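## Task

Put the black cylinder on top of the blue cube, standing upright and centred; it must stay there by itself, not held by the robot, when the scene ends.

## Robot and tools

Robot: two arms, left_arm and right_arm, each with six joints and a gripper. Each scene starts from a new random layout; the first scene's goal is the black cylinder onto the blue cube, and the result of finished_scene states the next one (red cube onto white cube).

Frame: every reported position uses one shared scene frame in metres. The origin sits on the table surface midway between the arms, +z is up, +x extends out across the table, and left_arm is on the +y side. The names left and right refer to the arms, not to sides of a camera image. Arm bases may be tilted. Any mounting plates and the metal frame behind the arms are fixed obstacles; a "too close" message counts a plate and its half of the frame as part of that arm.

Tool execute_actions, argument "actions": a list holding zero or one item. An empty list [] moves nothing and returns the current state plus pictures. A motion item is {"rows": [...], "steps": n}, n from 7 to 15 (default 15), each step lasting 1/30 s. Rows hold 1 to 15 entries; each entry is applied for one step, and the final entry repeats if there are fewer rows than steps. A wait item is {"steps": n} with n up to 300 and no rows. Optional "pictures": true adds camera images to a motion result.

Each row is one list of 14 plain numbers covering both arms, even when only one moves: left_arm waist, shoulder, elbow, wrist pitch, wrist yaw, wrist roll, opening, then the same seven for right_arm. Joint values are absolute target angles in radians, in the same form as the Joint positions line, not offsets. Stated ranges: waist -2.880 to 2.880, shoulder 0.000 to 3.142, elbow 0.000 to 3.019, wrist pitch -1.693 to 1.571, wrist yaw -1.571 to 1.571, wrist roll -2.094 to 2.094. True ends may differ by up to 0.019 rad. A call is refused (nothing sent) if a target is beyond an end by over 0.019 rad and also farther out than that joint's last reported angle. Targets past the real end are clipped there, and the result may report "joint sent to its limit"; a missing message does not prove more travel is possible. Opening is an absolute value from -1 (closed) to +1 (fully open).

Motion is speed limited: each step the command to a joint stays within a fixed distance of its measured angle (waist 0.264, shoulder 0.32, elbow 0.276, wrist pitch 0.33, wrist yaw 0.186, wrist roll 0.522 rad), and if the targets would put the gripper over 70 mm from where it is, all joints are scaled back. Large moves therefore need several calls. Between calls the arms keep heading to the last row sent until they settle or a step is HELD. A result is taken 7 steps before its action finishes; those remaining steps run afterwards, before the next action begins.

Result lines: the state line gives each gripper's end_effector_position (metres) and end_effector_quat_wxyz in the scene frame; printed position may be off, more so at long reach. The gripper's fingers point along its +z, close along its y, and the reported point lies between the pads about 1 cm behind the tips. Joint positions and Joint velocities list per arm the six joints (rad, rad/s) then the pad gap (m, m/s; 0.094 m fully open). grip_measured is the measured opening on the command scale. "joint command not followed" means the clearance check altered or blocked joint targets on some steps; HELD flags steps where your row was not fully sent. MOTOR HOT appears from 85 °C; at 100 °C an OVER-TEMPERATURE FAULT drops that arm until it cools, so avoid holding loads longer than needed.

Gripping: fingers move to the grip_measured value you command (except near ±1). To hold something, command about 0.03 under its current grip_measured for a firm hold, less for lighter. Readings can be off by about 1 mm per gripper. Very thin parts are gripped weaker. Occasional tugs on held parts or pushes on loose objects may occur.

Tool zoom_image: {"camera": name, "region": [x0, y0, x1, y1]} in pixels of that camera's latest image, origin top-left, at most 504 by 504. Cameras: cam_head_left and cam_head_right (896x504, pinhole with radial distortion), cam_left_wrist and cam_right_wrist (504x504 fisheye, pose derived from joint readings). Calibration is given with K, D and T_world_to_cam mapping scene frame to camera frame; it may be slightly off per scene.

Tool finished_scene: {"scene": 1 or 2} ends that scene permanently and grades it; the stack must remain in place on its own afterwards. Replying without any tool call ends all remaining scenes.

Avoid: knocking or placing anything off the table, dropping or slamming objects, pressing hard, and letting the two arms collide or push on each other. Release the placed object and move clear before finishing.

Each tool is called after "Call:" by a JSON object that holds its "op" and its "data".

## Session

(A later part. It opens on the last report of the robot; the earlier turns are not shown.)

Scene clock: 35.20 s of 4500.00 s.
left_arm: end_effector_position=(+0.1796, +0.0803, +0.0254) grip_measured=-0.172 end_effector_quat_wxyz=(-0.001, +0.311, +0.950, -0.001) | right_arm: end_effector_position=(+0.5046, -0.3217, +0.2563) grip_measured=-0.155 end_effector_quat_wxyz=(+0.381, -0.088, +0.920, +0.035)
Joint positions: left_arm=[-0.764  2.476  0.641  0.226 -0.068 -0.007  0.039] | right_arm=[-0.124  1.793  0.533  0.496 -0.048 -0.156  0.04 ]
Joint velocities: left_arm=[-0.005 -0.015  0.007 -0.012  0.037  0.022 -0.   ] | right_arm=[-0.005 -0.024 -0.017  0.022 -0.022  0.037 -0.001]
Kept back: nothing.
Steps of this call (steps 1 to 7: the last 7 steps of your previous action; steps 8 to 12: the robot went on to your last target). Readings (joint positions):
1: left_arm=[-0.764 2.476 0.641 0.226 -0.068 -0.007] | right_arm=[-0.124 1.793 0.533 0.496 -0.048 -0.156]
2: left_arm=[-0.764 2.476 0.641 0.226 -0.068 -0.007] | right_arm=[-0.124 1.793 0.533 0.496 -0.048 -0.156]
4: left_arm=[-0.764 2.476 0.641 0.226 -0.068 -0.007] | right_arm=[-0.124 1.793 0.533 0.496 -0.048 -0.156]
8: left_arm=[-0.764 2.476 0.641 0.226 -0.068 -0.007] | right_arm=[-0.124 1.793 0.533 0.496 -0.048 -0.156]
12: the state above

Call:
{"op": "execute_actions", "data": {"actions": [{"rows": [[-0.756,2.479,0.643,0.232,-0.066,0,-0.2,-0.124,1.793,0.533,0.496,-0.048,-0.156,-0.155],[-0.756,2.475,0.639,0.220,-0.068,0,-0.21,-0.124,1.793,0.533,0.496,-0.048,-0.156,-0.155],[-0.756,2.470,0.637,0.210,-0.069,0,-0.21,-0.124,1.793,0.533,0.496,-0.048,-0.156,-0.155],[-0.756,2.462,0.634,0.204,-0.070,0,-0.21,-0.124,1.793,0.533,0.496,-0.048,-0.156,-0.155],[-0.755,2.451,0.630,0.198,-0.070,0,-0.21,-0.124,1.793,0.533,0.496,-0.048,-0.156,-0.155],[-0.755,2.439,0.626,0.190,-0.071,0,-0.21,-0.124,1.793,0.533,0.496,-0.048,-0.156,-0.155],[-0.754,2.425,0.621,0.182,-0.071,0,-0.21,-0.124,1.793,0.533,0.496,-0.048,-0.156,-0.155],[-0.752,2.409,0.616,0.172,-0.072,0,-0.21,-0.124,1.793,0.533,0.496,-0.048,-0.156,-0.155],[-0.750,2.392,0.611,0.161,-0.072,0,-0.21,-0.124,1.793,0.533,0.496,-0.048,-0.156,-0.155],[-0.747,2.373,0.606,0.148,-0.073,0,-0.21,-0.124,1.793,0.533,0.496,-0.048,-0.156,-0.155],[-0.743,2.353,0.602,0.133,-0.073,0,-0.21,-0.124,1.793,0.533,0.496,-0.048,-0.156,-0.155],[-0.739,2.332,0.598,0.118,-0.074,0,-0.21,-0.124,1.793,0.533,0.496,-0.048,-0.156,-0.155],[-0.733,2.311,0.597,0.099,-0.074,0,-0.21,-0.124,1.793,0.533,0.496,-0.048,-0.156,-0.155],[-0.727,2.289,0.597,0.078,-0.075,0,-0.21,-0.124,1.793,0.533,0.496,-0.048,-0.156,-0.155],[-0.720,2.267,0.599,0.055,-0.075,0,-0.21,-0.124,1.793,0.533,0.496,-0.048,-0.156,-0.155]], "steps": 15}]}}

Call:
{"op": "execute_actions", "data": {"actions": [{"rows": [[-0.712,2.244,0.604,0.029,-0.076,0,-0.21,-0.124,1.793,0.533,0.496,-0.048,-0.156,-0.155],[-0.703,2.222,0.612,0.000,-0.076,0,-0.21,-0.124,1.793,0.533,0.496,-0.048,-0.156,-0.155],[-0.694,2.201,0.622,-0.030,-0.077,0,-0.21,-0.124,1.793,0.533,0.496,-0.048,-0.156,-0.155],[-0.685,2.180,0.635,-0.062,-0.077,0,-0.21,-0.124,1.793,0.533,0.496,-0.048,-0.156,-0.155],[-0.675,2.160,0.650,-0.096,-0.078,0,-0.21,-0.124,1.793,0.533,0.496,-0.048,-0.156,-0.155],[-0.665,2.141,0.667,-0.131,-0.078,0,-0.21,-0.124,1.793,0.533,0.496,-0.048,-0.156,-0.155],[-0.656,2.124,0.685,-0.165,-0.078,0,-0.21,-0.124,1.793,0.533,0.496,-0.048,-0.156,-0.155],[-0.647,2.108,0.704,-0.199,-0.078,0,-0.21,-0.124,1.793,0.533,0.496,-0.048,-0.156,-0.155],[-0.638,2.094,0.722,-0.230,-0.078,0,-0.21,-0.124,1.793,0.533,0.496,-0.048,-0.156,-0.155],[-0.631,2.082,0.739,-0.259,-0.078,0,-0.21,-0.124,1.793,0.533,0.496,-0.048,-0.156,-0.155],[-0.624,2.071,0.755,-0.285,-0.078,0,-0.21,-0.124,1.793,0.533,0.496,-0.048,-0.156,-0.155],[-0.619,2.063,0.768,-0.306,-0.078,0,-0.21,-0.124,1.793,0.533,0.496,-0.048,-0.156,-0.155],[-0.615,2.058,0.778,-0.320,-0.078,0,-0.21,-0.124,1.793,0.533,0.496,-0.048,-0.156,-0.155],[-0.613,2.054,0.784,-0.330,-0.078,0,-0.21,-0.124,1.793,0.533,0.496,-0.048,-0.156,-0.155],[-0.612,2.053,0.786,-0.333,-0.078,0,-0.21,-0.124,1.793,0.533,0.496,-0.048,-0.156,-0.155]], "steps": 15}]}}

Call:
{"op": "execute_actions", "data": {"actions": [{"steps": 20}], "pictures": true}}

Scene clock: 41.40 s of 4500.00 s.
left_arm: end_effector_position=(+0.1762, +0.0830, +0.0274) grip_measured=-0.184 end_effector_quat_wxyz=(-0.010, +0.311, +0.950, +0.002) | right_arm: end_effector_position=(+0.5046, -0.3217, +0.2563) grip_measured=-0.155 end_effector_quat_wxyz=(+0.381, -0.088, +0.920, +0.035)
Joint positions: left_arm=[-0.764  2.469  0.639  0.2   -0.068 -0.007  0.038] | right_arm=[-0.124  1.793  0.533  0.496 -0.048 -0.156  0.04 ]
Joint velocities: left_arm=[-0.015 -0.2   -0.051 -0.237  0.007  0.007 -0.001] | right_arm=[-0.005  0.005  0.007 -0.017 -0.022  0.051 -0.001]
Steps of this call (steps 1 to 15: the robot went on to your last target; steps 16 to 90: nothing new was sent; then 2.93 s passed at rest; steps 91 to 98: the first 8 steps of this action). Readings (joint positions):
91: left_arm=[-0.764 2.476 0.641 0.226 -0.068 -0.007] | right_arm=[-0.124 1.793 0.533 0.496 -0.048 -0.156]
92: left_arm=[-0.764 2.476 0.641 0.226 -0.068 -0.007] | right_arm=[-0.124 1.793 0.533 0.496 -0.048 -0.156]
94: left_arm=[-0.764 2.476 0.641 0.224 -0.068 -0.007] | right_arm=[-0.124 1.793 0.533 0.496 -0.048 -0.156]
98: the state above

Scene clock: 41.90 s of 4500.00 s.
left_arm: end_effector_position=(+0.2338, +0.0828, +0.1093) grip_measured=-0.184 end_effector_quat_wxyz=(-0.012, +0.268, +0.963, +0.003) | right_arm: end_effector_position=(+0.5046, -0.3217, +0.2563) grip_measured=-0.155 end_effector_quat_wxyz=(+0.381, -0.088, +0.920, +0.035)
Joint positions: left_arm=[-0.672  2.161  0.656 -0.123 -0.073 -0.007  0.038] | right_arm=[-0.124  1.793  0.533  0.496 -0.048 -0.156  0.04 ]
Joint velocities: left_arm=[ 0.298 -0.503  0.432 -0.989 -0.081  0.022  0.   ] | right_arm=[-0.015 -0.015 -0.007  0.027  0.066 -0.007 -0.   ]
Steps of this call (steps 1 to 7: the last 7 steps of your previous action; steps 8 to 15: the first 8 steps of this action). Readings (joint positions):
8: left_arm=[-0.737 2.315 0.607 0.084 -0.070 -0.007] | right_arm=[-0.124 1.793 0.533 0.496 -0.048 -0.156]
9: left_arm=[-0.730 2.290 0.607 0.060 -0.070 -0.007] | right_arm=[-0.124 1.793 0.533 0.496 -0.048 -0.156]
11: left_arm=[-0.712 2.241 0.612 0.007 -0.071 -0.007] | right_arm=[-0.124 1.793 0.533 0.496 -0.048 -0.156]
15: the state above

Scene clock: 42.57 s of 4500.00 s.
left_arm: end_effector_position=(+0.2982, +0.0717, +0.1497) grip_measured=-0.184 end_effector_quat_wxyz=(-0.001, +0.239, +0.971, -0.000) | right_arm: end_effector_position=(+0.5046, -0.3217, +0.2563) grip_measured=-0.155 end_effector_quat_wxyz=(+0.381, -0.088, +0.920, +0.035)
Joint positions: left_arm=[-0.615  2.061  0.783 -0.321 -0.074 -0.007  0.038] | right_arm=[-0.124  1.793  0.533  0.496 -0.048 -0.156  0.04 ]
Joint velocities: left_arm=[-0.005 -0.005  0.012  0.002 -0.037 -0.051 -0.001] | right_arm=[ 0.005 -0.005 -0.002 -0.002 -0.007  0.051 -0.001]
Kept back: nothing.
Steps of this call (steps 1 to 7: the last 7 steps of your previous action; steps 8 to 20: the robot went on to your last target). Readings (joint positions):
1: left_arm=[-0.662 2.144 0.672 -0.156 -0.073 -0.007] | right_arm=[-0.124 1.793 0.533 0.496 -0.048 -0.156]
2: left_arm=[-0.653 2.130 0.691 -0.187 -0.073 -0.007] | right_arm=[-0.124 1.793 0.533 0.496 -0.048 -0.156]
4: left_arm=[-0.636 2.104 0.727 -0.243 -0.073 -0.007] | right_arm=[-0.124 1.793 0.533 0.496 -0.048 -0.156]
8: left_arm=[-0.616 2.069 0.777 -0.304 -0.074 -0.007] | right_arm=[-0.124 1.793 0.533 0.496 -0.048 -0.156]
20: the state above
camera_calibration (this result's frames):
cam_left_wrist: T_world_to_cam=[[-0.457596, -0.88916, -0.000471562, 0.197888], [-0.721339, 0.370919, 0.584883, 0.11065], [-0.51988, 0.26798, -0.811117, 0.382017], [0, 0, 0, 1]] pos_world=[0.368972, 0.032539, 0.245237]
cam_right_wrist: T_world_to_cam=[[0.19896, -0.979962, -0.00940948, -0.412294], [-0.964345, -0.194061, -0.17994, 0.476531], [0.174509, 0.0448749, -0.983633, 0.302924], [0, 0, 0, 1]] pos_world=[0.488707, -0.32515, 0.379834]

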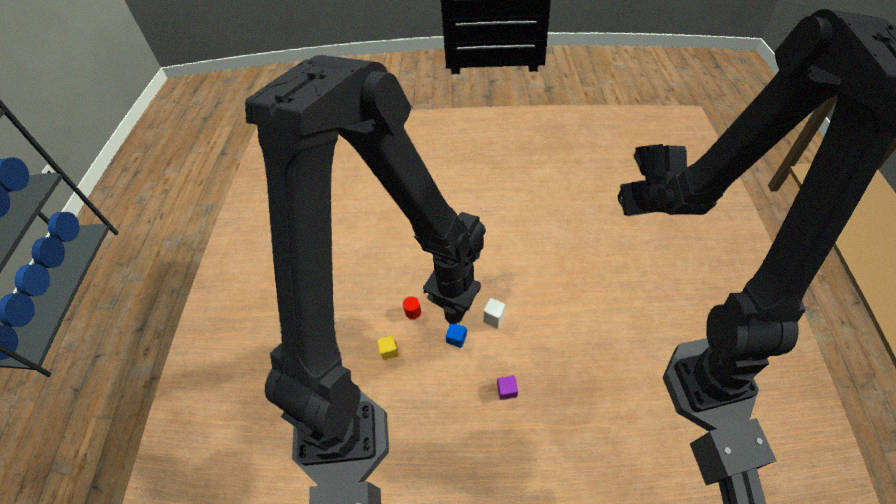

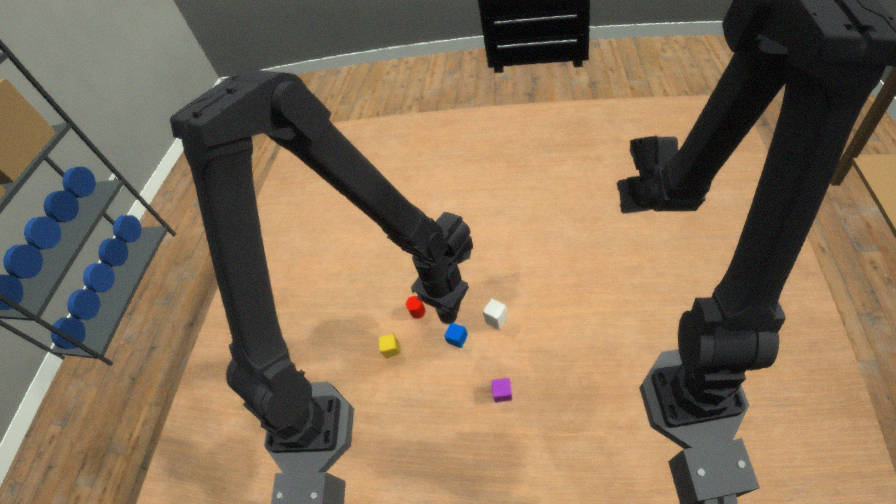

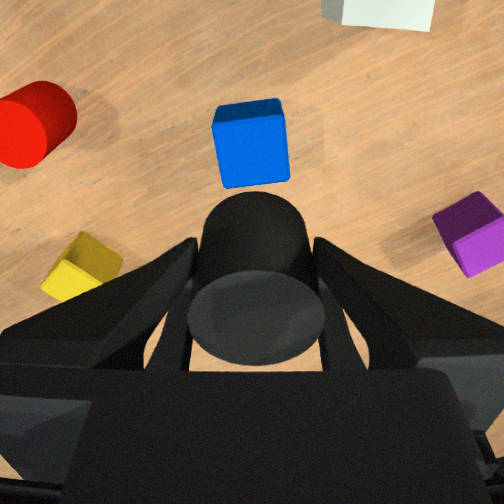

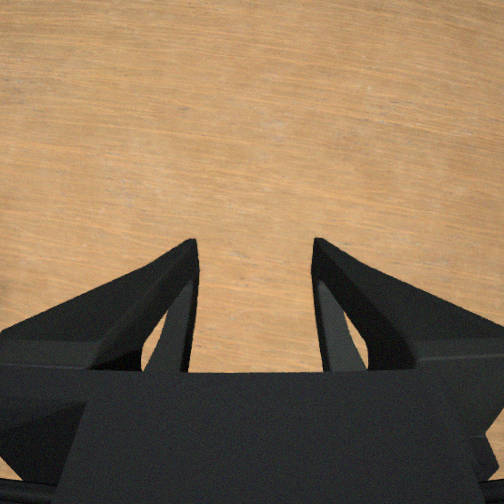

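Call:
{"op": "zoom_image", "data": {"camera": "cam_left_wrist", "region": [180, 80, 330, 230]}}

Call:
{"op": "zoom_image", "data": {"camera": "cam_left_wrist", "region": [160, 180, 360, 380]}}

Region (180, 80, 330, 230) of cam_left_wrist's 504x504 image, scaled by 3.360, with more detail than that image has.

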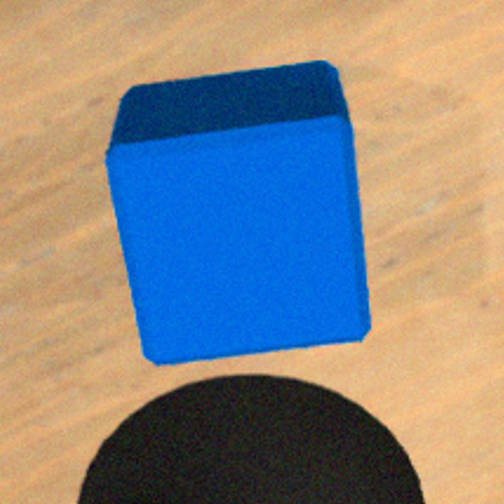

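Region (160, 180, 360, 380) of cam_left_wrist's 504x504 image, scaled by 2.520, with more detail than that image has.

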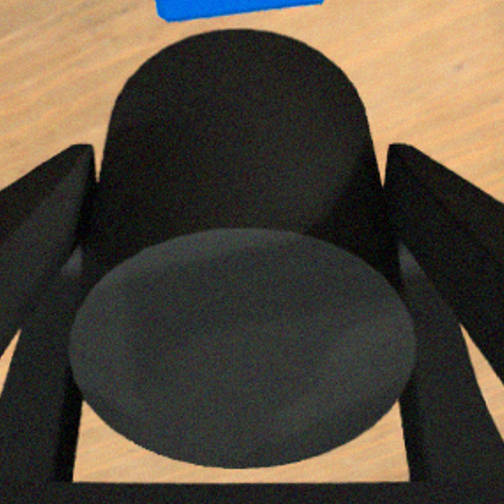

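Call:
{"op": "execute_actions", "data": {"actions": [{"rows": [[-0.612,2.060,0.786,-0.322,-0.078,0,-0.215,-0.124,1.793,0.533,0.496,-0.048,-0.156,-0.155],[-0.612,2.067,0.787,-0.311,-0.078,0,-0.215,-0.124,1.793,0.533,0.496,-0.048,-0.156,-0.155],[-0.611,2.072,0.788,-0.305,-0.078,0,-0.215,-0.124,1.793,0.533,0.496,-0.048,-0.156,-0.155],[-0.611,2.079,0.790,-0.299,-0.078,0,-0.215,-0.124,1.793,0.533,0.496,-0.048,-0.156,-0.155],[-0.610,2.088,0.792,-0.293,-0.078,0,-0.215,-0.124,1.793,0.533,0.496,-0.048,-0.156,-0.155],[-0.609,2.099,0.795,-0.284,-0.078,0,-0.215,-0.124,1.793,0.533,0.496,-0.048,-0.156,-0.155],[-0.608,2.111,0.798,-0.275,-0.078,0,-0.215,-0.124,1.793,0.533,0.496,-0.048,-0.156,-0.155],[-0.606,2.124,0.802,-0.265,-0.078,0,-0.215,-0.124,1.793,0.533,0.496,-0.048,-0.156,-0.155],[-0.605,2.138,0.805,-0.254,-0.078,0,-0.215,-0.124,1.793,0.533,0.496,-0.048,-0.156,-0.155],[-0.604,2.153,0.809,-0.242,-0.078,0,-0.215,-0.124,1.793,0.533,0.496,-0.048,-0.156,-0.155],[-0.602,2.169,0.813,-0.230,-0.078,0,-0.215,-0.124,1.793,0.533,0.496,-0.048,-0.156,-0.155],[-0.601,2.185,0.817,-0.218,-0.078,0,-0.215,-0.124,1.793,0.533,0.496,-0.048,-0.156,-0.155]], "steps": 12}]}}

Call:
{"op": "execute_actions", "data": {"actions": [{"rows": [[-0.600,2.200,0.821,-0.206,-0.078,0,-0.215,-0.124,1.793,0.533,0.496,-0.048,-0.156,-0.155],[-0.598,2.216,0.825,-0.194,-0.078,0,-0.215,-0.124,1.793,0.533,0.496,-0.048,-0.156,-0.155],[-0.597,2.231,0.829,-0.182,-0.078,0,-0.215,-0.124,1.793,0.533,0.496,-0.048,-0.156,-0.155],[-0.595,2.245,0.833,-0.171,-0.078,0,-0.215,-0.124,1.793,0.533,0.496,-0.048,-0.156,-0.155],[-0.594,2.258,0.836,-0.161,-0.078,0,-0.215,-0.124,1.793,0.533,0.496,-0.048,-0.156,-0.155],[-0.593,2.270,0.839,-0.152,-0.078,0,-0.215,-0.124,1.793,0.533,0.496,-0.048,-0.156,-0.155],[-0.592,2.281,0.842,-0.143,-0.078,0,-0.215,-0.124,1.793,0.533,0.496,-0.048,-0.156,-0.155],[-0.591,2.290,0.844,-0.137,-0.078,0,-0.215,-0.124,1.793,0.533,0.496,-0.048,-0.156,-0.155],[-0.590,2.297,0.846,-0.131,-0.078,0,-0.215,-0.124,1.793,0.533,0.496,-0.048,-0.156,-0.155],[-0.589,2.302,0.847,-0.127,-0.078,0,-0.215,-0.124,1.793,0.533,0.496,-0.048,-0.156,-0.155],[-0.589,2.305,0.848,-0.125,-0.078,0,-0.215,-0.124,1.793,0.533,0.496,-0.048,-0.156,-0.155],[-0.589,2.306,0.848,-0.124,-0.078,0,-0.215,-0.124,1.793,0.533,0.496,-0.048,-0.156,-0.155]], "steps": 12}]}}

Call:
{"op": "execute_actions", "data": {"actions": [{"steps": 18}], "pictures": true}}

Scene clock: 47.70 s of 4500.00 s.
left_arm: end_effector_position=(+0.2988, +0.0714, +0.1494) grip_measured=-0.184 end_effector_quat_wxyz=(+0.001, +0.239, +0.971, -0.001) | right_arm: end_effector_position=(+0.5046, -0.3217, +0.2563) grip_measured=-0.155 end_effector_quat_wxyz=(+0.381, -0.088, +0.920, +0.035)
Joint positions: left_arm=[-0.615  2.062  0.783 -0.317 -0.074 -0.007  0.038] | right_arm=[-0.124  1.793  0.533  0.496 -0.048 -0.156  0.04 ]
Joint velocities: left_arm=[-0.015  0.034 -0.007  0.115 -0.007 -0.022  0.001] | right_arm=[-0.005 -0.005 -0.002 -0.017  0.037  0.022  0.001]
Steps of this call (steps 1 to 15: the robot went on to your last target; steps 16 to 90: nothing new was sent; then 1.97 s passed at rest; steps 91 to 95: the first 5 steps of this action). Readings (joint positions):
91: left_arm=[-0.615 2.061 0.783 -0.321 -0.074 -0.007] | right_arm=[-0.124 1.793 0.533 0.496 -0.048 -0.156]
92: left_arm=[-0.615 2.061 0.783 -0.321 -0.074 -0.007] | right_arm=[-0.124 1.793 0.533 0.496 -0.048 -0.156]
94: left_arm=[-0.615 2.061 0.783 -0.320 -0.074 -0.007] | right_arm=[-0.124 1.793 0.533 0.496 -0.048 -0.156]
95: the state above

Scene clock: 48.10 s of 4500.00 s.
left_arm: end_effector_position=(+0.2925, +0.0734, +0.0958) grip_measured=-0.184 end_effector_quat_wxyz=(-0.006, +0.235, +0.972, +0.001) | right_arm: end_effector_position=(+0.5046, -0.3217, +0.2563) grip_measured=-0.155 end_effector_quat_wxyz=(+0.381, -0.088, +0.920, +0.035)
Joint positions: left_arm=[-0.607  2.223  0.81  -0.197 -0.074 -0.007  0.038] | right_arm=[-0.124  1.793  0.533  0.496 -0.048 -0.156  0.04 ]
Joint velocities: left_arm=[ 0.044  0.493  0.125  0.3   -0.007 -0.066 -0.001] | right_arm=[-0.015  0.005  0.007 -0.007  0.007 -0.037 -0.   ]
Steps of this call (steps 1 to 7: the last 7 steps of your previous action; steps 8 to 12: the first 5 steps of this action). Readings (joint positions):
8: left_arm=[-0.613 2.149 0.794 -0.244 -0.074 -0.007] | right_arm=[-0.124 1.793 0.533 0.496 -0.048 -0.156]
9: left_arm=[-0.612 2.168 0.798 -0.232 -0.074 -0.007] | right_arm=[-0.124 1.793 0.533 0.496 -0.048 -0.156]
11: left_arm=[-0.608 2.206 0.806 -0.209 -0.074 -0.007] | right_arm=[-0.124 1.793 0.533 0.496 -0.048 -0.156]
12: the state above

Scene clock: 48.70 s of 4500.00 s.
left_arm: end_effector_position=(+0.2939, +0.0745, +0.0701) grip_measured=-0.184 end_effector_quat_wxyz=(-0.004, +0.230, +0.973, +0.000) | right_arm: end_effector_position=(+0.5046, -0.3217, +0.2563) grip_measured=-0.155 end_effector_quat_wxyz=(+0.381, -0.088, +0.920, +0.035)
Joint positions: left_arm=[-0.597  2.301  0.834 -0.138 -0.074 -0.007  0.038] | right_arm=[-0.124  1.793  0.533  0.496 -0.048 -0.156  0.04 ]
Joint velocities: left_arm=[-0.005 -0.015 -0.017 -0.002 -0.022  0.022  0.001] | right_arm=[-0.015 -0.024 -0.022  0.007 -0.051  0.066 -0.001]
Kept back: nothing.
Steps of this call (steps 1 to 7: the last 7 steps of your previous action; steps 8 to 18: the robot went on to your last target). Readings (joint positions):
1: left_arm=[-0.605 2.239 0.815 -0.187 -0.074 -0.007] | right_arm=[-0.124 1.793 0.533 0.496 -0.048 -0.156]
2: left_arm=[-0.603 2.254 0.818 -0.177 -0.074 -0.007] | right_arm=[-0.124 1.793 0.533 0.496 -0.048 -0.156]
4: left_arm=[-0.600 2.277 0.824 -0.161 -0.074 -0.007] | right_arm=[-0.124 1.793 0.533 0.496 -0.048 -0.156]
8: left_arm=[-0.597 2.300 0.830 -0.143 -0.074 -0.007] | right_arm=[-0.124 1.793 0.533 0.496 -0.048 -0.156]
18: the state above
camera_calibration (this result's frames):
cam_left_wrist: T_world_to_cam=[[-0.442018, -0.897006, -0.0000965504, 0.194353], [-0.723884, 0.356645, 0.590589, 0.154469], [-0.529728, 0.261121, -0.806972, 0.317589], [0, 0, 0, 1]] pos_world=[0.365961, 0.0363158, 0.165076]
cam_right_wrist: T_world_to_cam=[[0.19896, -0.979962, -0.00940948, -0.412294], [-0.964345, -0.194061, -0.17994, 0.476531], [0.174509, 0.0448749, -0.983633, 0.302924], [0, 0, 0, 1]] pos_world=[0.488707, -0.32515, 0.379834]

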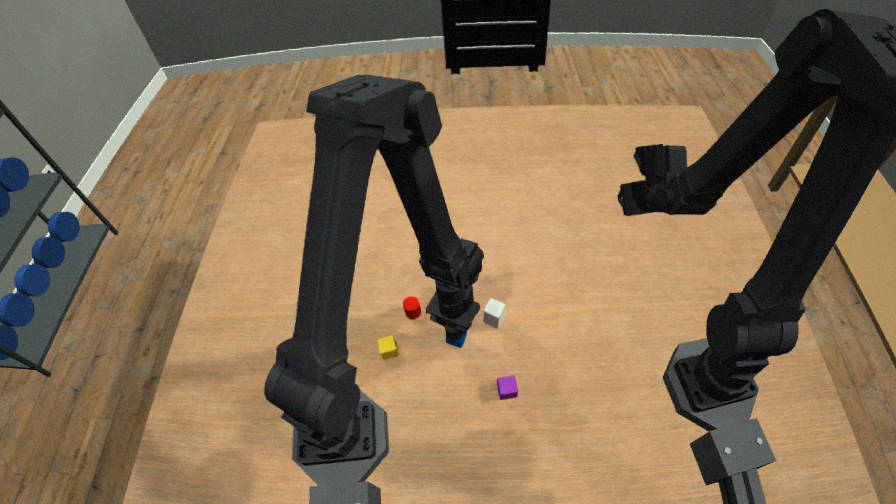

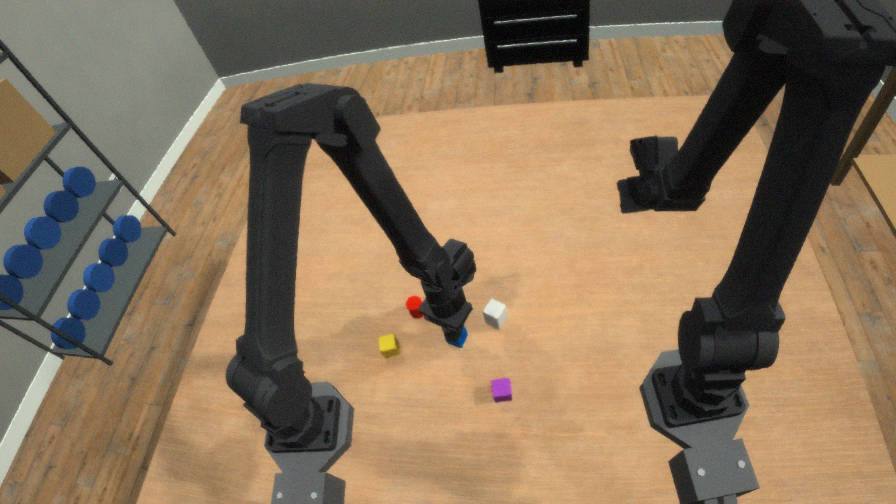

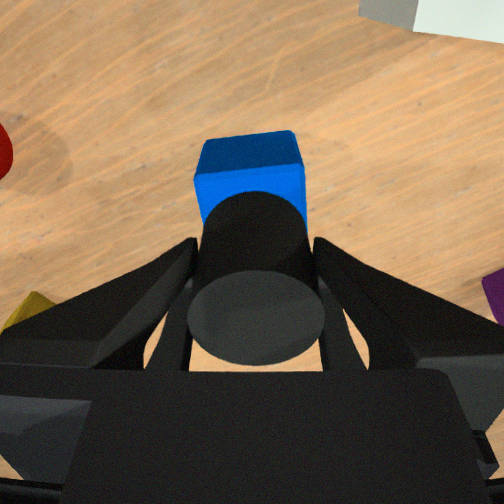

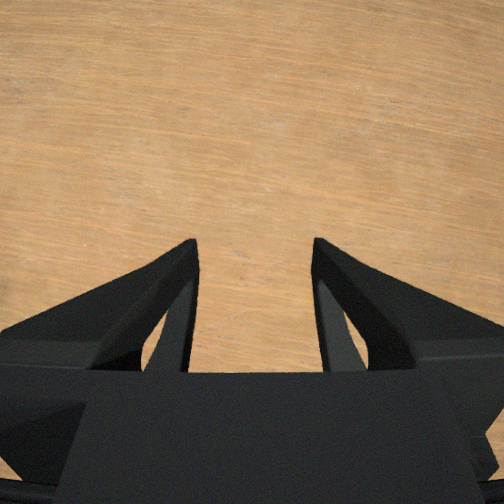

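Call:
{"op": "zoom_image", "data": {"camera": "cam_left_wrist", "region": [175, 115, 335, 275]}}

Region (175, 115, 335, 275) of cam_left_wrist's 504x504 image, scaled by 3.150, with more detail than that image has.

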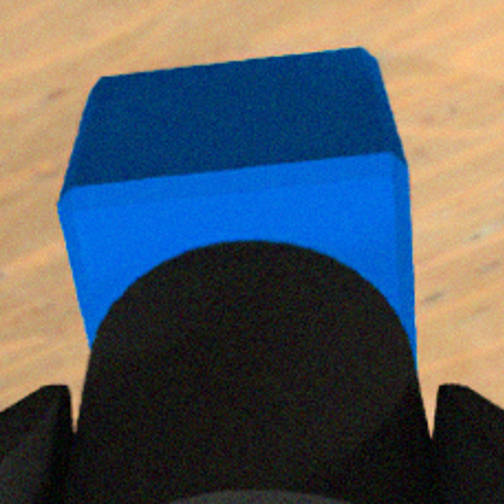

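Call:
{"op": "execute_actions", "data": {"actions": [{"rows": [[-0.589,2.306,0.850,-0.124,-0.078,0,-0.215,-0.124,1.793,0.533,0.496,-0.048,-0.156,-0.155],[-0.589,2.306,0.852,-0.124,-0.078,0,-0.215,-0.124,1.793,0.533,0.496,-0.048,-0.156,-0.155],[-0.589,2.306,0.854,-0.124,-0.078,0,-0.215,-0.124,1.793,0.533,0.496,-0.048,-0.156,-0.155],[-0.589,2.306,0.856,-0.124,-0.078,0,-0.215,-0.124,1.793,0.533,0.496,-0.048,-0.156,-0.155],[-0.589,2.306,0.858,-0.124,-0.078,0,-0.215,-0.124,1.793,0.533,0.496,-0.048,-0.156,-0.155]], "steps": 10}]}}

Call:
{"op": "execute_actions", "data": {"actions": [{"steps": 14}]}}

Scene clock: 49.80 s of 4500.00 s.
left_arm: end_effector_position=(+0.2941, +0.0744, +0.0701) grip_measured=-0.184 end_effector_quat_wxyz=(-0.004, +0.230, +0.973, +0.000) | right_arm: end_effector_position=(+0.5046, -0.3217, +0.2563) grip_measured=-0.155 end_effector_quat_wxyz=(+0.381, -0.088, +0.920, +0.035)
Joint positions: left_arm=[-0.597  2.301  0.834 -0.138 -0.074 -0.007  0.038] | right_arm=[-0.124  1.793  0.533  0.496 -0.048 -0.156  0.04 ]
Joint velocities: left_arm=[-0.015 -0.005  0.012  0.002 -0.081 -0.081  0.   ] | right_arm=[-0.024  0.015 -0.012  0.012  0.007 -0.081 -0.001]
Steps of this call (steps 1 to 15: the robot went on to your last target; steps 16 to 30: nothing new was sent; steps 31 to 33: the first 3 steps of this action). Readings (joint positions):
31: left_arm=[-0.597 2.301 0.834 -0.138 -0.074 -0.007] | right_arm=[-0.124 1.793 0.533 0.496 -0.048 -0.156]
32: left_arm=[-0.597 2.301 0.834 -0.138 -0.074 -0.007] | right_arm=[-0.124 1.793 0.533 0.496 -0.048 -0.156]
33: the state above

Scene clock: 50.27 s of 4500.00 s.
left_arm: end_effector_position=(+0.3000, +0.0715, +0.0707) grip_measured=-0.184 end_effector_quat_wxyz=(+0.001, +0.230, +0.973, -0.001) | right_arm: end_effector_position=(+0.5046, -0.3217, +0.2563) grip_measured=-0.155 end_effector_quat_wxyz=(+0.381, -0.088, +0.920, +0.035)
Joint positions: left_arm=[-0.597  2.301  0.845 -0.138 -0.074 -0.007  0.038] | right_arm=[-0.124  1.793  0.533  0.496 -0.048 -0.156  0.04 ]
Joint velocities: left_arm=[-0.005 -0.005 -0.017  0.002  0.081  0.022 -0.   ] | right_arm=[ 0.005 -0.005 -0.017  0.022 -0.022  0.037 -0.001]
Kept back: nothing.
Steps of this call (steps 1 to 7: the last 7 steps of your previous action; steps 8 to 14: the robot went on to your last target). Readings (joint positions):
1: left_arm=[-0.597 2.301 0.835 -0.138 -0.074 -0.007] | right_arm=[-0.124 1.793 0.533 0.496 -0.048 -0.156]
2: left_arm=[-0.597 2.301 0.836 -0.138 -0.074 -0.007] | right_arm=[-0.124 1.793 0.533 0.496 -0.048 -0.156]
4: left_arm=[-0.597 2.301 0.840 -0.138 -0.074 -0.007] | right_arm=[-0.124 1.793 0.533 0.496 -0.048 -0.156]
8: left_arm=[-0.597 2.301 0.845 -0.138 -0.074 -0.007] | right_arm=[-0.124 1.793 0.533 0.496 -0.048 -0.156]
14: the state above

Call:
{"op": "execute_actions", "data": {"actions": [{"rows": [[-0.589,2.309,0.858,-0.123,-0.078,0,-0.215,-0.124,1.793,0.533,0.496,-0.048,-0.156,-0.155],[-0.589,2.312,0.859,-0.122,-0.078,0,-0.215,-0.124,1.793,0.533,0.496,-0.048,-0.156,-0.155],[-0.589,2.314,0.859,-0.121,-0.078,0,-0.215,-0.124,1.793,0.533,0.496,-0.048,-0.156,-0.155],[-0.589,2.316,0.859,-0.119,-0.078,0,-0.215,-0.124,1.793,0.533,0.496,-0.048,-0.156,-0.155],[-0.589,2.318,0.860,-0.117,-0.078,0,-0.215,-0.124,1.793,0.533,0.496,-0.048,-0.156,-0.155],[-0.589,2.320,0.860,-0.115,-0.078,0,-0.215,-0.124,1.793,0.533,0.496,-0.048,-0.156,-0.155],[-0.589,2.321,0.861,-0.113,-0.078,0,-0.215,-0.124,1.793,0.533,0.496,-0.048,-0.156,-0.155],[-0.589,2.322,0.861,-0.112,-0.078,0,-0.215,-0.124,1.793,0.533,0.496,-0.048,-0.156,-0.155]], "steps": 12}]}}

Call:
{"op": "execute_actions", "data": {"actions": [{"steps": 15}], "pictures": true}}

Scene clock: 51.27 s of 4500.00 s.
left_arm: end_effector_position=(+0.3006, +0.0712, +0.0707) grip_measured=-0.184 end_effector_quat_wxyz=(+0.002, +0.230, +0.973, -0.001) | right_arm: end_effector_position=(+0.5046, -0.3217, +0.2563) grip_measured=-0.155 end_effector_quat_wxyz=(+0.381, -0.088, +0.920, +0.035)
Joint positions: left_arm=[-0.597  2.301  0.845 -0.136 -0.074 -0.007  0.038] | right_arm=[-0.124  1.793  0.533  0.496 -0.048 -0.156  0.04 ]
Joint velocities: left_arm=[-0.015 -0.015 -0.012  0.027 -0.007  0.007  0.   ] | right_arm=[-0.005  0.005 -0.002 -0.022  0.037 -0.066 -0.   ]
Steps of this call (steps 1 to 25: the robot went on to your last target; steps 26 to 30: the first 5 steps of this action). Readings (joint positions):
26: left_arm=[-0.597 2.301 0.845 -0.138 -0.074 -0.007] | right_arm=[-0.124 1.793 0.533 0.496 -0.048 -0.156]
27: left_arm=[-0.597 2.301 0.845 -0.138 -0.074 -0.007] | right_arm=[-0.124 1.793 0.533 0.496 -0.048 -0.156]
29: left_arm=[-0.597 2.301 0.845 -0.137 -0.074 -0.007] | right_arm=[-0.124 1.793 0.533 0.496 -0.048 -0.156]
30: the state above

Scene clock: 51.77 s of 4500.00 s.
left_arm: end_effector_position=(+0.3005, +0.0711, +0.0687) grip_measured=-0.184 end_effector_quat_wxyz=(+0.004, +0.230, +0.973, -0.002) | right_arm: end_effector_position=(+0.5046, -0.3217, +0.2563) grip_measured=-0.155 end_effector_quat_wxyz=(+0.381, -0.088, +0.920, +0.035)
Joint positions: left_arm=[-0.597  2.306  0.845 -0.127 -0.074 -0.007  0.038] | right_arm=[-0.124  1.793  0.533  0.496 -0.048 -0.156  0.04 ]
Joint velocities: left_arm=[-0.005  0.005  0.002  0.012 -0.022 -0.066 -0.   ] | right_arm=[-0.015 -0.005  0.002 -0.017  0.022 -0.066 -0.   ]
Kept back: nothing.
Steps of this call (steps 1 to 7: the last 7 steps of your previous action; steps 8 to 15: the robot went on to your last target). Readings (joint positions):
1: left_arm=[-0.597 2.301 0.845 -0.134 -0.074 -0.007] | right_arm=[-0.124 1.793 0.533 0.496 -0.048 -0.156]
2: left_arm=[-0.597 2.301 0.845 -0.131 -0.074 -0.007] | right_arm=[-0.124 1.793 0.533 0.496 -0.048 -0.156]
4: left_arm=[-0.597 2.303 0.845 -0.128 -0.074 -0.007] | right_arm=[-0.124 1.793 0.533 0.496 -0.048 -0.156]
8: left_arm=[-0.597 2.306 0.845 -0.127 -0.074 -0.007] | right_arm=[-0.124 1.793 0.533 0.496 -0.048 -0.156]
15: the state above
All arms were judged still, so your last target was given up. Only a new action makes them travel on or press farther. Fingers that are still opening or closing keep moving.
camera_calibration (this result's frames):
cam_left_wrist: T_world_to_cam=[[-0.440913, -0.89755, 0.000127415, 0.193839], [-0.732838, 0.360082, 0.577312, 0.164678], [-0.518212, 0.254451, -0.816523, 0.318496], [0, 0, 0, 1]] pos_world=[0.371197, 0.0336404, 0.164964]
cam_right_wrist: T_world_to_cam=[[0.19896, -0.979962, -0.00940948, -0.412294], [-0.964345, -0.194061, -0.17994, 0.476531], [0.174509, 0.0448749, -0.983633, 0.302924], [0, 0, 0, 1]] pos_world=[0.488707, -0.32515, 0.379834]

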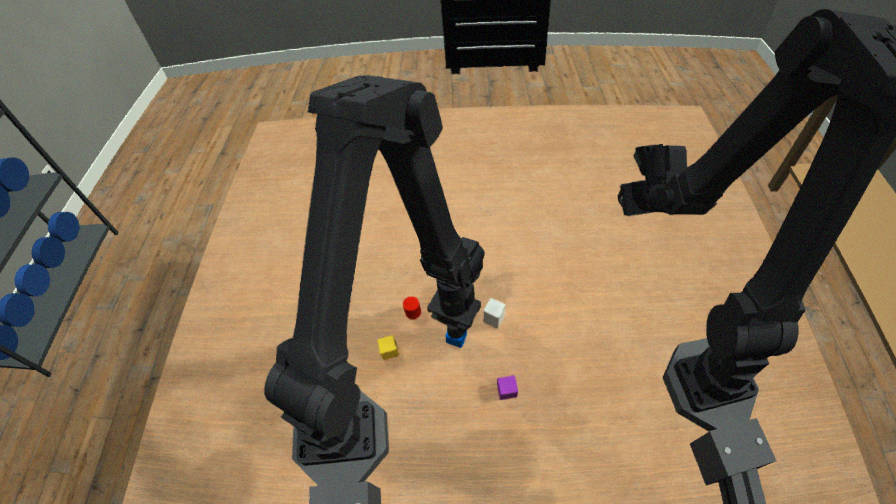

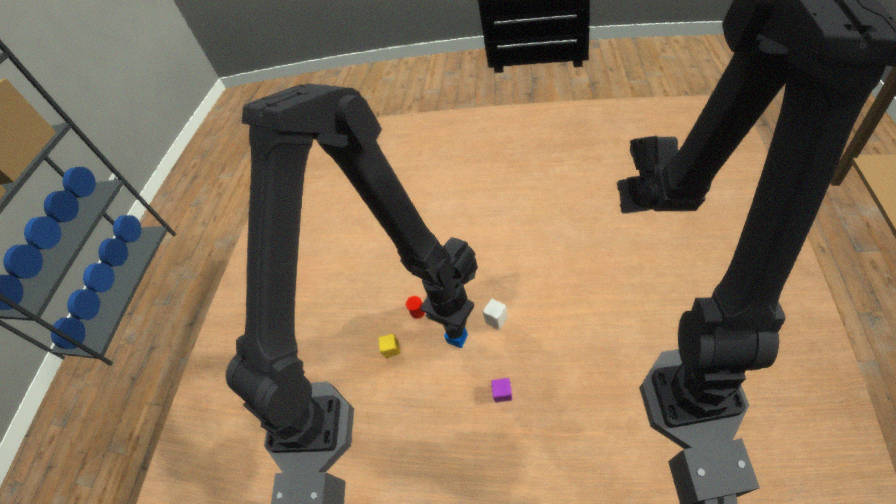

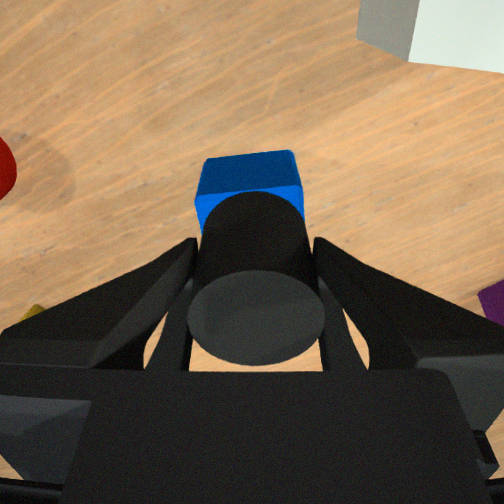

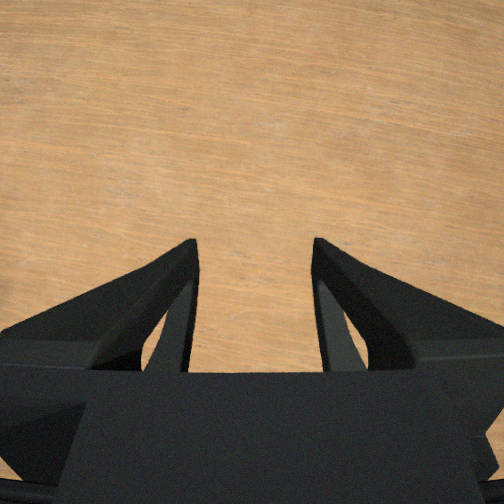

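Call:
{"op": "execute_actions", "data": {"actions": [{"rows": [[-0.589,2.324,0.861,-0.112,-0.078,0,-0.215,-0.124,1.793,0.533,0.496,-0.048,-0.156,-0.155],[-0.589,2.326,0.862,-0.112,-0.078,0,-0.215,-0.124,1.793,0.533,0.496,-0.048,-0.156,-0.155],[-0.589,2.328,0.862,-0.112,-0.078,0,-0.215,-0.124,1.793,0.533,0.496,-0.048,-0.156,-0.155],[-0.589,2.330,0.863,-0.112,-0.078,0,-0.215,-0.124,1.793,0.533,0.496,-0.048,-0.156,-0.155],[-0.589,2.331,0.863,-0.112,-0.078,0,-0.215,-0.124,1.793,0.533,0.496,-0.048,-0.156,-0.155]], "steps": 10}]}}

Call:
{"op": "execute_actions", "data": {"actions": [{"steps": 14}], "pictures": true}}

Scene clock: 52.40 s of 4500.00 s.
left_arm: end_effector_position=(+0.3003, +0.0711, +0.0686) grip_measured=-0.184 end_effector_quat_wxyz=(+0.003, +0.230, +0.973, -0.002) | right_arm: end_effector_position=(+0.5046, -0.3217, +0.2563) grip_measured=-0.155 end_effector_quat_wxyz=(+0.381, -0.088, +0.920, +0.035)
Joint positions: left_arm=[-0.597  2.307  0.845 -0.127 -0.074 -0.007  0.038] | right_arm=[-0.124  1.793  0.533  0.496 -0.048 -0.156  0.04 ]
Joint velocities: left_arm=[-0.005  0.005 -0.012  0.027 -0.051 -0.007 -0.   ] | right_arm=[-0.005 -0.005  0.002  0.022  0.007  0.037 -0.001]
Steps of this call (steps 1 to 16: nothing new was sent; steps 17 to 19: the first 3 steps of this action). Readings (joint positions):
17: left_arm=[-0.597 2.306 0.845 -0.127 -0.074 -0.007] | right_arm=[-0.124 1.793 0.533 0.496 -0.048 -0.156]
18: left_arm=[-0.597 2.306 0.845 -0.127 -0.074 -0.007] | right_arm=[-0.124 1.793 0.533 0.496 -0.048 -0.156]
19: the state above

Scene clock: 52.87 s of 4500.00 s.
left_arm: end_effector_position=(+0.3006, +0.0711, +0.0686) grip_measured=-0.184 end_effector_quat_wxyz=(+0.004, +0.230, +0.973, -0.002) | right_arm: end_effector_position=(+0.5046, -0.3217, +0.2563) grip_measured=-0.155 end_effector_quat_wxyz=(+0.381, -0.088, +0.920, +0.035)
Joint positions: left_arm=[-0.597  2.307  0.846 -0.127 -0.074 -0.007  0.038] | right_arm=[-0.124  1.793  0.533  0.496 -0.048 -0.156  0.04 ]
Joint velocities: left_arm=[-0.005 -0.005  0.012  0.032  0.066 -0.022  0.001] | right_arm=[-0.005 -0.015  0.002 -0.012 -0.007 -0.022  0.001]
Kept back: nothing.
Steps of this call (steps 1 to 7: the last 7 steps of your previous action; steps 8 to 14: the robot went on to your last target). Readings (joint positions):
1: left_arm=[-0.597 2.307 0.845 -0.127 -0.074 -0.007] | right_arm=[-0.124 1.793 0.533 0.496 -0.048 -0.156]
2: left_arm=[-0.597 2.307 0.846 -0.127 -0.074 -0.007] | right_arm=[-0.124 1.793 0.533 0.496 -0.048 -0.156]
4: left_arm=[-0.597 2.307 0.846 -0.127 -0.074 -0.007] | right_arm=[-0.124 1.793 0.533 0.496 -0.048 -0.156]
8: left_arm=[-0.597 2.307 0.846 -0.127 -0.074 -0.007] | right_arm=[-0.124 1.793 0.533 0.496 -0.048 -0.156]
14: the state above
camera_calibration (this result's frames):
cam_left_wrist: T_world_to_cam=[[-0.440911, -0.897551, -0.000254013, 0.19392], [-0.732939, 0.359884, 0.577308, 0.164865], [-0.518072, 0.254727, -0.816526, 0.318395], [0, 0, 0, 1]] pos_world=[0.371289, 0.0336167, 0.16485]
cam_right_wrist: T_world_to_cam=[[0.19896, -0.979962, -0.00940948, -0.412294], [-0.964345, -0.194061, -0.17994, 0.476531], [0.174509, 0.0448749, -0.983633, 0.302924], [0, 0, 0, 1]] pos_world=[0.488707, -0.32515, 0.379834]

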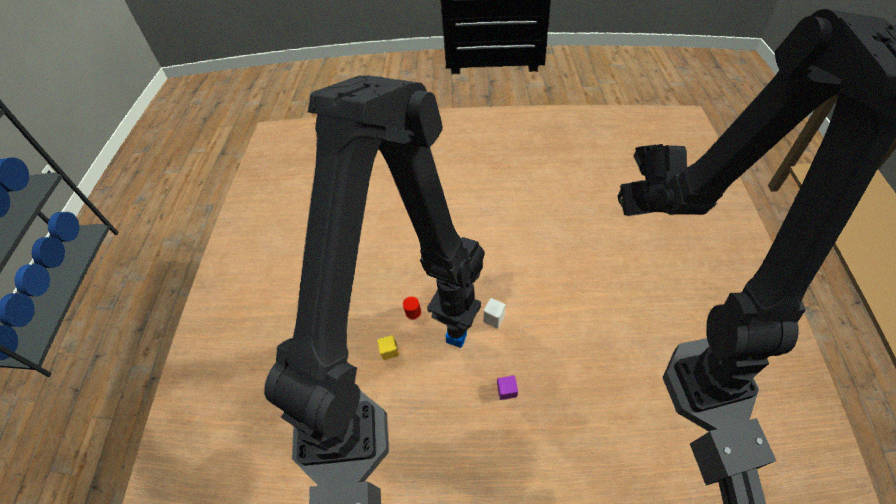

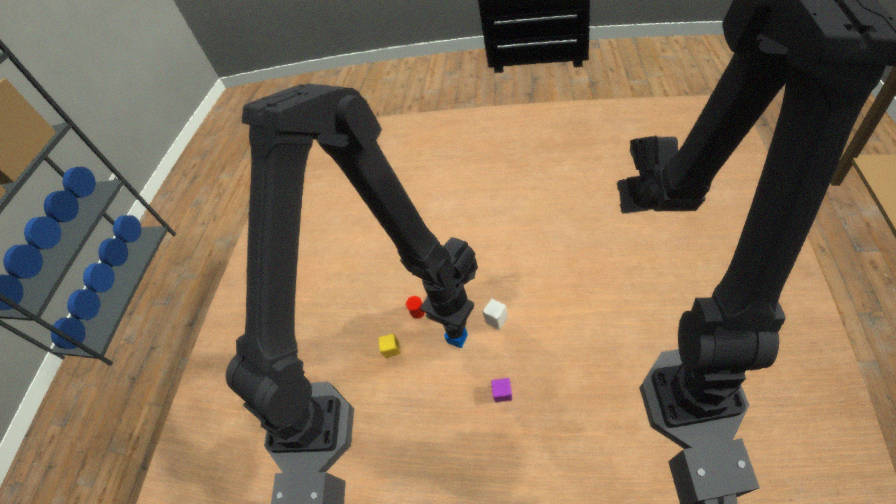

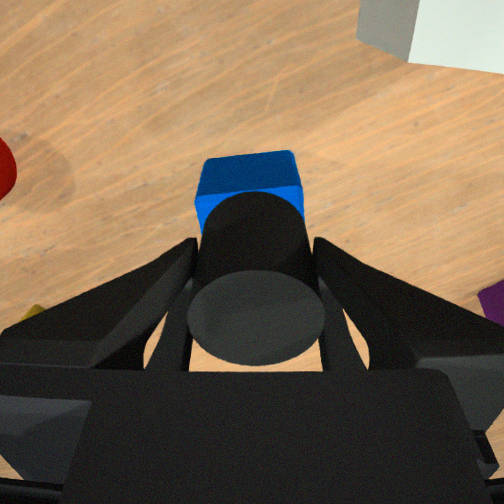

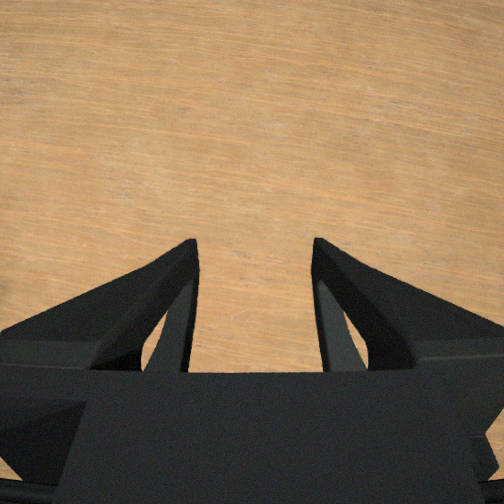

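Call:
{"op": "zoom_image", "data": {"camera": "cam_left_wrist", "region": [175, 135, 335, 295]}}

Region (175, 135, 335, 295) of cam_left_wrist's 504x504 image, scaled by 3.150, with more detail than that image has.

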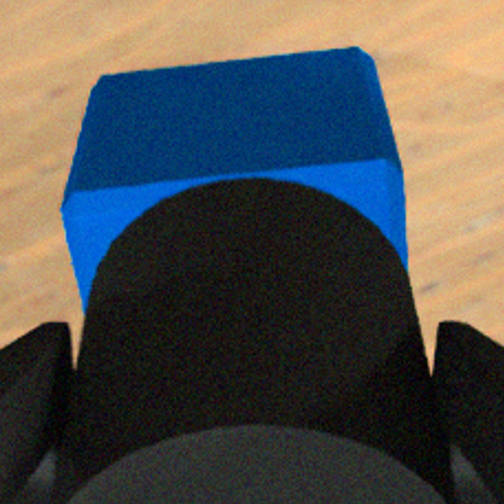

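Call:
{"op": "execute_actions", "data": {"actions": [{"rows": [[-0.593,2.322,0.857,-0.118,-0.078,0,-0.2,-0.124,1.793,0.533,0.496,-0.048,-0.156,-0.155],[-0.595,2.314,0.852,-0.122,-0.078,0,-0.185,-0.124,1.793,0.533,0.496,-0.048,-0.156,-0.155],[-0.597,2.308,0.848,-0.125,-0.076,0,-0.17,-0.124,1.793,0.533,0.496,-0.048,-0.156,-0.155],[-0.597,2.307,0.846,-0.127,-0.074,0,-0.15,-0.124,1.793,0.533,0.496,-0.048,-0.156,-0.155],[-0.597,2.307,0.846,-0.127,-0.074,0,-0.12,-0.124,1.793,0.533,0.496,-0.048,-0.156,-0.155],[-0.597,2.307,0.846,-0.127,-0.074,0,-0.07,-0.124,1.793,0.533,0.496,-0.048,-0.156,-0.155],[-0.597,2.307,0.846,-0.127,-0.074,0,0.0,-0.124,1.793,0.533,0.496,-0.048,-0.156,-0.155],[-0.597,2.307,0.846,-0.127,-0.074,0,0.1,-0.124,1.793,0.533,0.496,-0.048,-0.156,-0.155],[-0.597,2.307,0.846,-0.127,-0.074,0,0.2,-0.124,1.793,0.533,0.496,-0.048,-0.156,-0.155],[-0.597,2.300,0.846,-0.127,-0.074,0,0.3,-0.124,1.793,0.533,0.496,-0.048,-0.156,-0.155],[-0.597,2.290,0.845,-0.130,-0.074,0,0.4,-0.124,1.793,0.533,0.496,-0.048,-0.156,-0.155],[-0.597,2.278,0.842,-0.136,-0.074,0,0.45,-0.124,1.793,0.533,0.496,-0.048,-0.156,-0.155],[-0.597,2.264,0.838,-0.145,-0.074,0,0.5,-0.124,1.793,0.533,0.496,-0.048,-0.156,-0.155],[-0.597,2.248,0.833,-0.157,-0.074,0,0.5,-0.124,1.793,0.533,0.496,-0.048,-0.156,-0.155],[-0.597,2.230,0.828,-0.171,-0.074,0,0.5,-0.124,1.793,0.533,0.496,-0.048,-0.156,-0.155]], "steps": 15}]}}

Call:
{"op": "execute_actions", "data": {"actions": [{"rows": [[-0.597,2.210,0.822,-0.187,-0.074,0,0.5,-0.124,1.793,0.533,0.496,-0.048,-0.156,-0.155],[-0.597,2.190,0.816,-0.204,-0.074,0,0.5,-0.124,1.793,0.533,0.496,-0.048,-0.156,-0.155],[-0.597,2.170,0.810,-0.221,-0.074,0,0.5,-0.124,1.793,0.533,0.496,-0.048,-0.156,-0.155],[-0.597,2.150,0.805,-0.238,-0.074,0,0.5,-0.124,1.793,0.533,0.496,-0.048,-0.156,-0.155],[-0.597,2.132,0.800,-0.254,-0.074,0,0.5,-0.124,1.793,0.533,0.496,-0.048,-0.156,-0.155],[-0.597,2.116,0.795,-0.269,-0.074,0,0.5,-0.124,1.793,0.533,0.496,-0.048,-0.156,-0.155],[-0.597,2.102,0.791,-0.282,-0.074,0,0.5,-0.124,1.793,0.533,0.496,-0.048,-0.156,-0.155],[-0.597,2.091,0.788,-0.293,-0.074,0,0.5,-0.124,1.793,0.533,0.496,-0.048,-0.156,-0.155],[-0.597,2.083,0.785,-0.301,-0.074,0,0.5,-0.124,1.793,0.533,0.496,-0.048,-0.156,-0.155],[-0.597,2.078,0.783,-0.307,-0.074,0,0.5,-0.124,1.793,0.533,0.496,-0.048,-0.156,-0.155],[-0.597,2.075,0.782,-0.310,-0.074,0,0.5,-0.124,1.793,0.533,0.496,-0.048,-0.156,-0.155]], "steps": 12}]}}

Call:
{"op": "execute_actions", "data": {"actions": [{"steps": 15}], "pictures": true}}

Scene clock: 54.50 s of 4500.00 s.
left_arm: end_effector_position=(+0.3006, +0.0711, +0.0686) grip_measured=+0.051 end_effector_quat_wxyz=(+0.004, +0.230, +0.973, -0.002) | right_arm: end_effector_position=(+0.5046, -0.3217, +0.2563) grip_measured=-0.155 end_effector_quat_wxyz=(+0.381, -0.088, +0.920, +0.035)
Joint positions: left_arm=[-0.597  2.307  0.846 -0.127 -0.074 -0.007  0.049] | right_arm=[-0.124  1.793  0.533  0.496 -0.048 -0.156  0.04 ]
Joint velocities: left_arm=[-0.005 -0.005 -0.007 -0.002  0.037 -0.022  0.094] | right_arm=[-0.005  0.005  0.007  0.007  0.051 -0.081  0.   ]
Steps of this call (steps 1 to 15: the robot went on to your last target; steps 16 to 41: nothing new was sent; steps 42 to 49: the first 8 steps of this action). Readings (joint positions):
42: left_arm=[-0.597 2.307 0.846 -0.127 -0.074 -0.007] | right_arm=[-0.124 1.793 0.533 0.496 -0.048 -0.156]
43: left_arm=[-0.597 2.307 0.846 -0.127 -0.074 -0.007] | right_arm=[-0.124 1.793 0.533 0.496 -0.048 -0.156]
45: left_arm=[-0.597 2.307 0.846 -0.127 -0.074 -0.007] | right_arm=[-0.124 1.793 0.533 0.496 -0.048 -0.156]
49: the state above

Scene clock: 54.90 s of 4500.00 s.
left_arm: end_effector_position=(+0.2951, +0.0765, +0.0993) grip_measured=+0.498 end_effector_quat_wxyz=(-0.008, +0.231, +0.973, +0.001) | right_arm: end_effector_position=(+0.5046, -0.3217, +0.2563) grip_measured=-0.155 end_effector_quat_wxyz=(+0.381, -0.088, +0.920, +0.035)
Joint positions: left_arm=[-0.597  2.212  0.812 -0.212 -0.074 -0.006  0.07 ] | right_arm=[-0.124  1.793  0.533  0.496 -0.048 -0.156  0.04 ]
Joint velocities: left_arm=[ 0.005 -0.698 -0.173 -0.476  0.007  0.007  0.   ] | right_arm=[ 0.005 -0.005 -0.012 -0.017  0.007 -0.125  0.001]
Steps of this call (steps 1 to 7: the last 7 steps of your previous action; steps 8 to 12: the first 5 steps of this action). Readings (joint positions):
8: left_arm=[-0.597 2.288 0.838 -0.150 -0.074 -0.006] | right_arm=[-0.124 1.793 0.533 0.496 -0.048 -0.156]
9: left_arm=[-0.597 2.274 0.832 -0.164 -0.074 -0.006] | right_arm=[-0.124 1.793 0.533 0.496 -0.048 -0.156]
11: left_arm=[-0.597 2.235 0.818 -0.195 -0.074 -0.006] | right_arm=[-0.124 1.793 0.533 0.496 -0.048 -0.156]
12: the state above

Scene clock: 55.40 s of 4500.00 s.
left_arm: end_effector_position=(+0.3038, +0.0758, +0.1439) grip_measured=+0.498 end_effector_quat_wxyz=(+0.004, +0.230, +0.973, -0.002) | right_arm: end_effector_position=(+0.5046, -0.3217, +0.2563) grip_measured=-0.155 end_effector_quat_wxyz=(+0.381, -0.088, +0.920, +0.035)
Joint positions: left_arm=[-0.597  2.078  0.788 -0.298 -0.074 -0.006  0.07 ] | right_arm=[-0.124  1.793  0.533  0.496 -0.048 -0.156  0.04 ]
Joint velocities: left_arm=[-0.005  0.005 -0.017  0.007  0.007  0.007 -0.   ] | right_arm=[ 0.005 -0.015  0.002 -0.002  0.007  0.007 -0.001]
Kept back: nothing.
Steps of this call (steps 1 to 7: the last 7 steps of your previous action; steps 8 to 15: the robot went on to your last target). Readings (joint positions):
1: left_arm=[-0.597 2.188 0.806 -0.228 -0.074 -0.006] | right_arm=[-0.124 1.793 0.533 0.496 -0.048 -0.156]
2: left_arm=[-0.597 2.165 0.802 -0.243 -0.074 -0.006] | right_arm=[-0.124 1.793 0.533 0.496 -0.048 -0.156]
4: left_arm=[-0.597 2.123 0.796 -0.268 -0.074 -0.006] | right_arm=[-0.124 1.793 0.533 0.496 -0.048 -0.156]
8: left_arm=[-0.597 2.079 0.794 -0.291 -0.074 -0.006] | right_arm=[-0.124 1.793 0.533 0.496 -0.048 -0.156]
15: the state above
camera_calibration (this result's frames):
cam_left_wrist: T_world_to_cam=[[-0.441253, -0.897383, -0.000257021, 0.199688], [-0.732802, 0.360162, 0.577308, 0.121984], [-0.517973, 0.254927, -0.816527, 0.380317], [0, 0, 0, 1]] pos_world=[0.374497, 0.0383095, 0.240168]
cam_right_wrist: T_world_to_cam=[[0.19896, -0.979962, -0.00940948, -0.412294], [-0.964345, -0.194061, -0.17994, 0.476531], [0.174509, 0.0448749, -0.983633, 0.302924], [0, 0, 0, 1]] pos_world=[0.488707, -0.32515, 0.379834]

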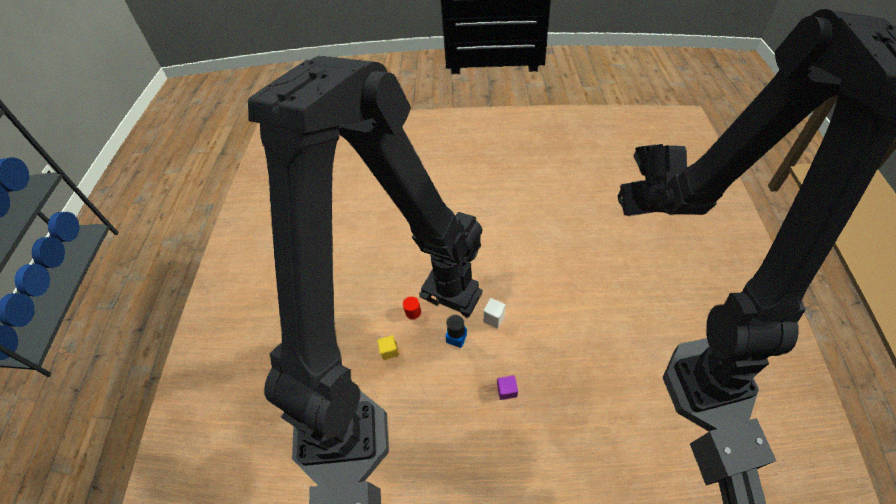

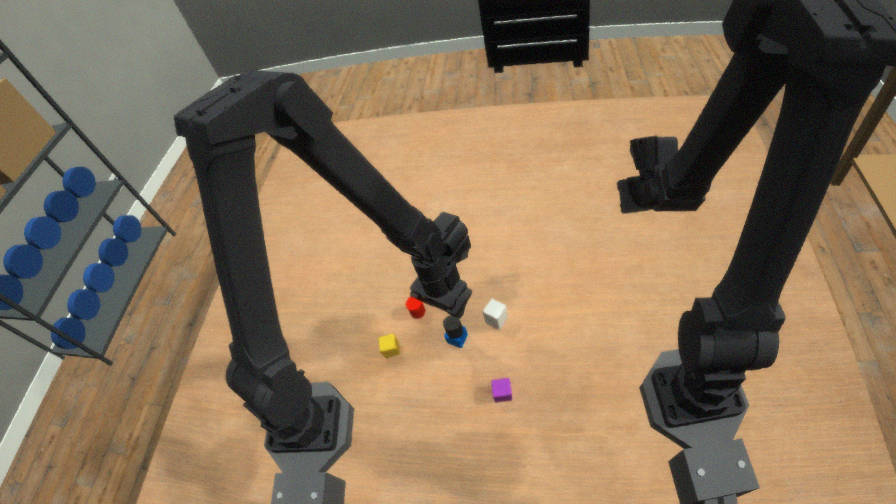

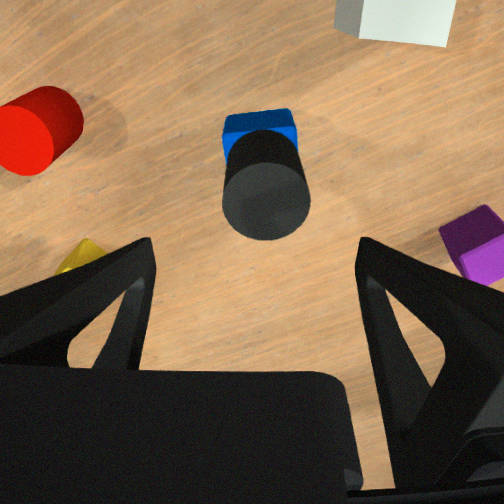

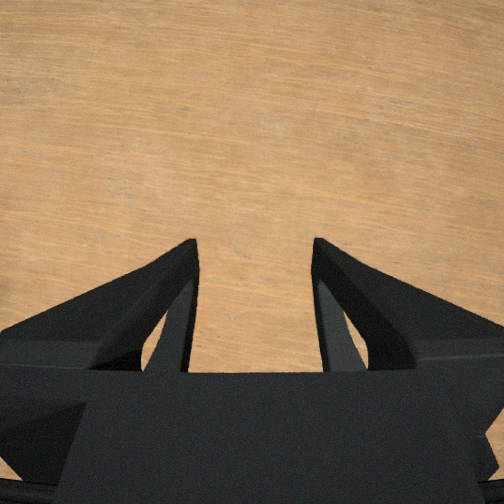

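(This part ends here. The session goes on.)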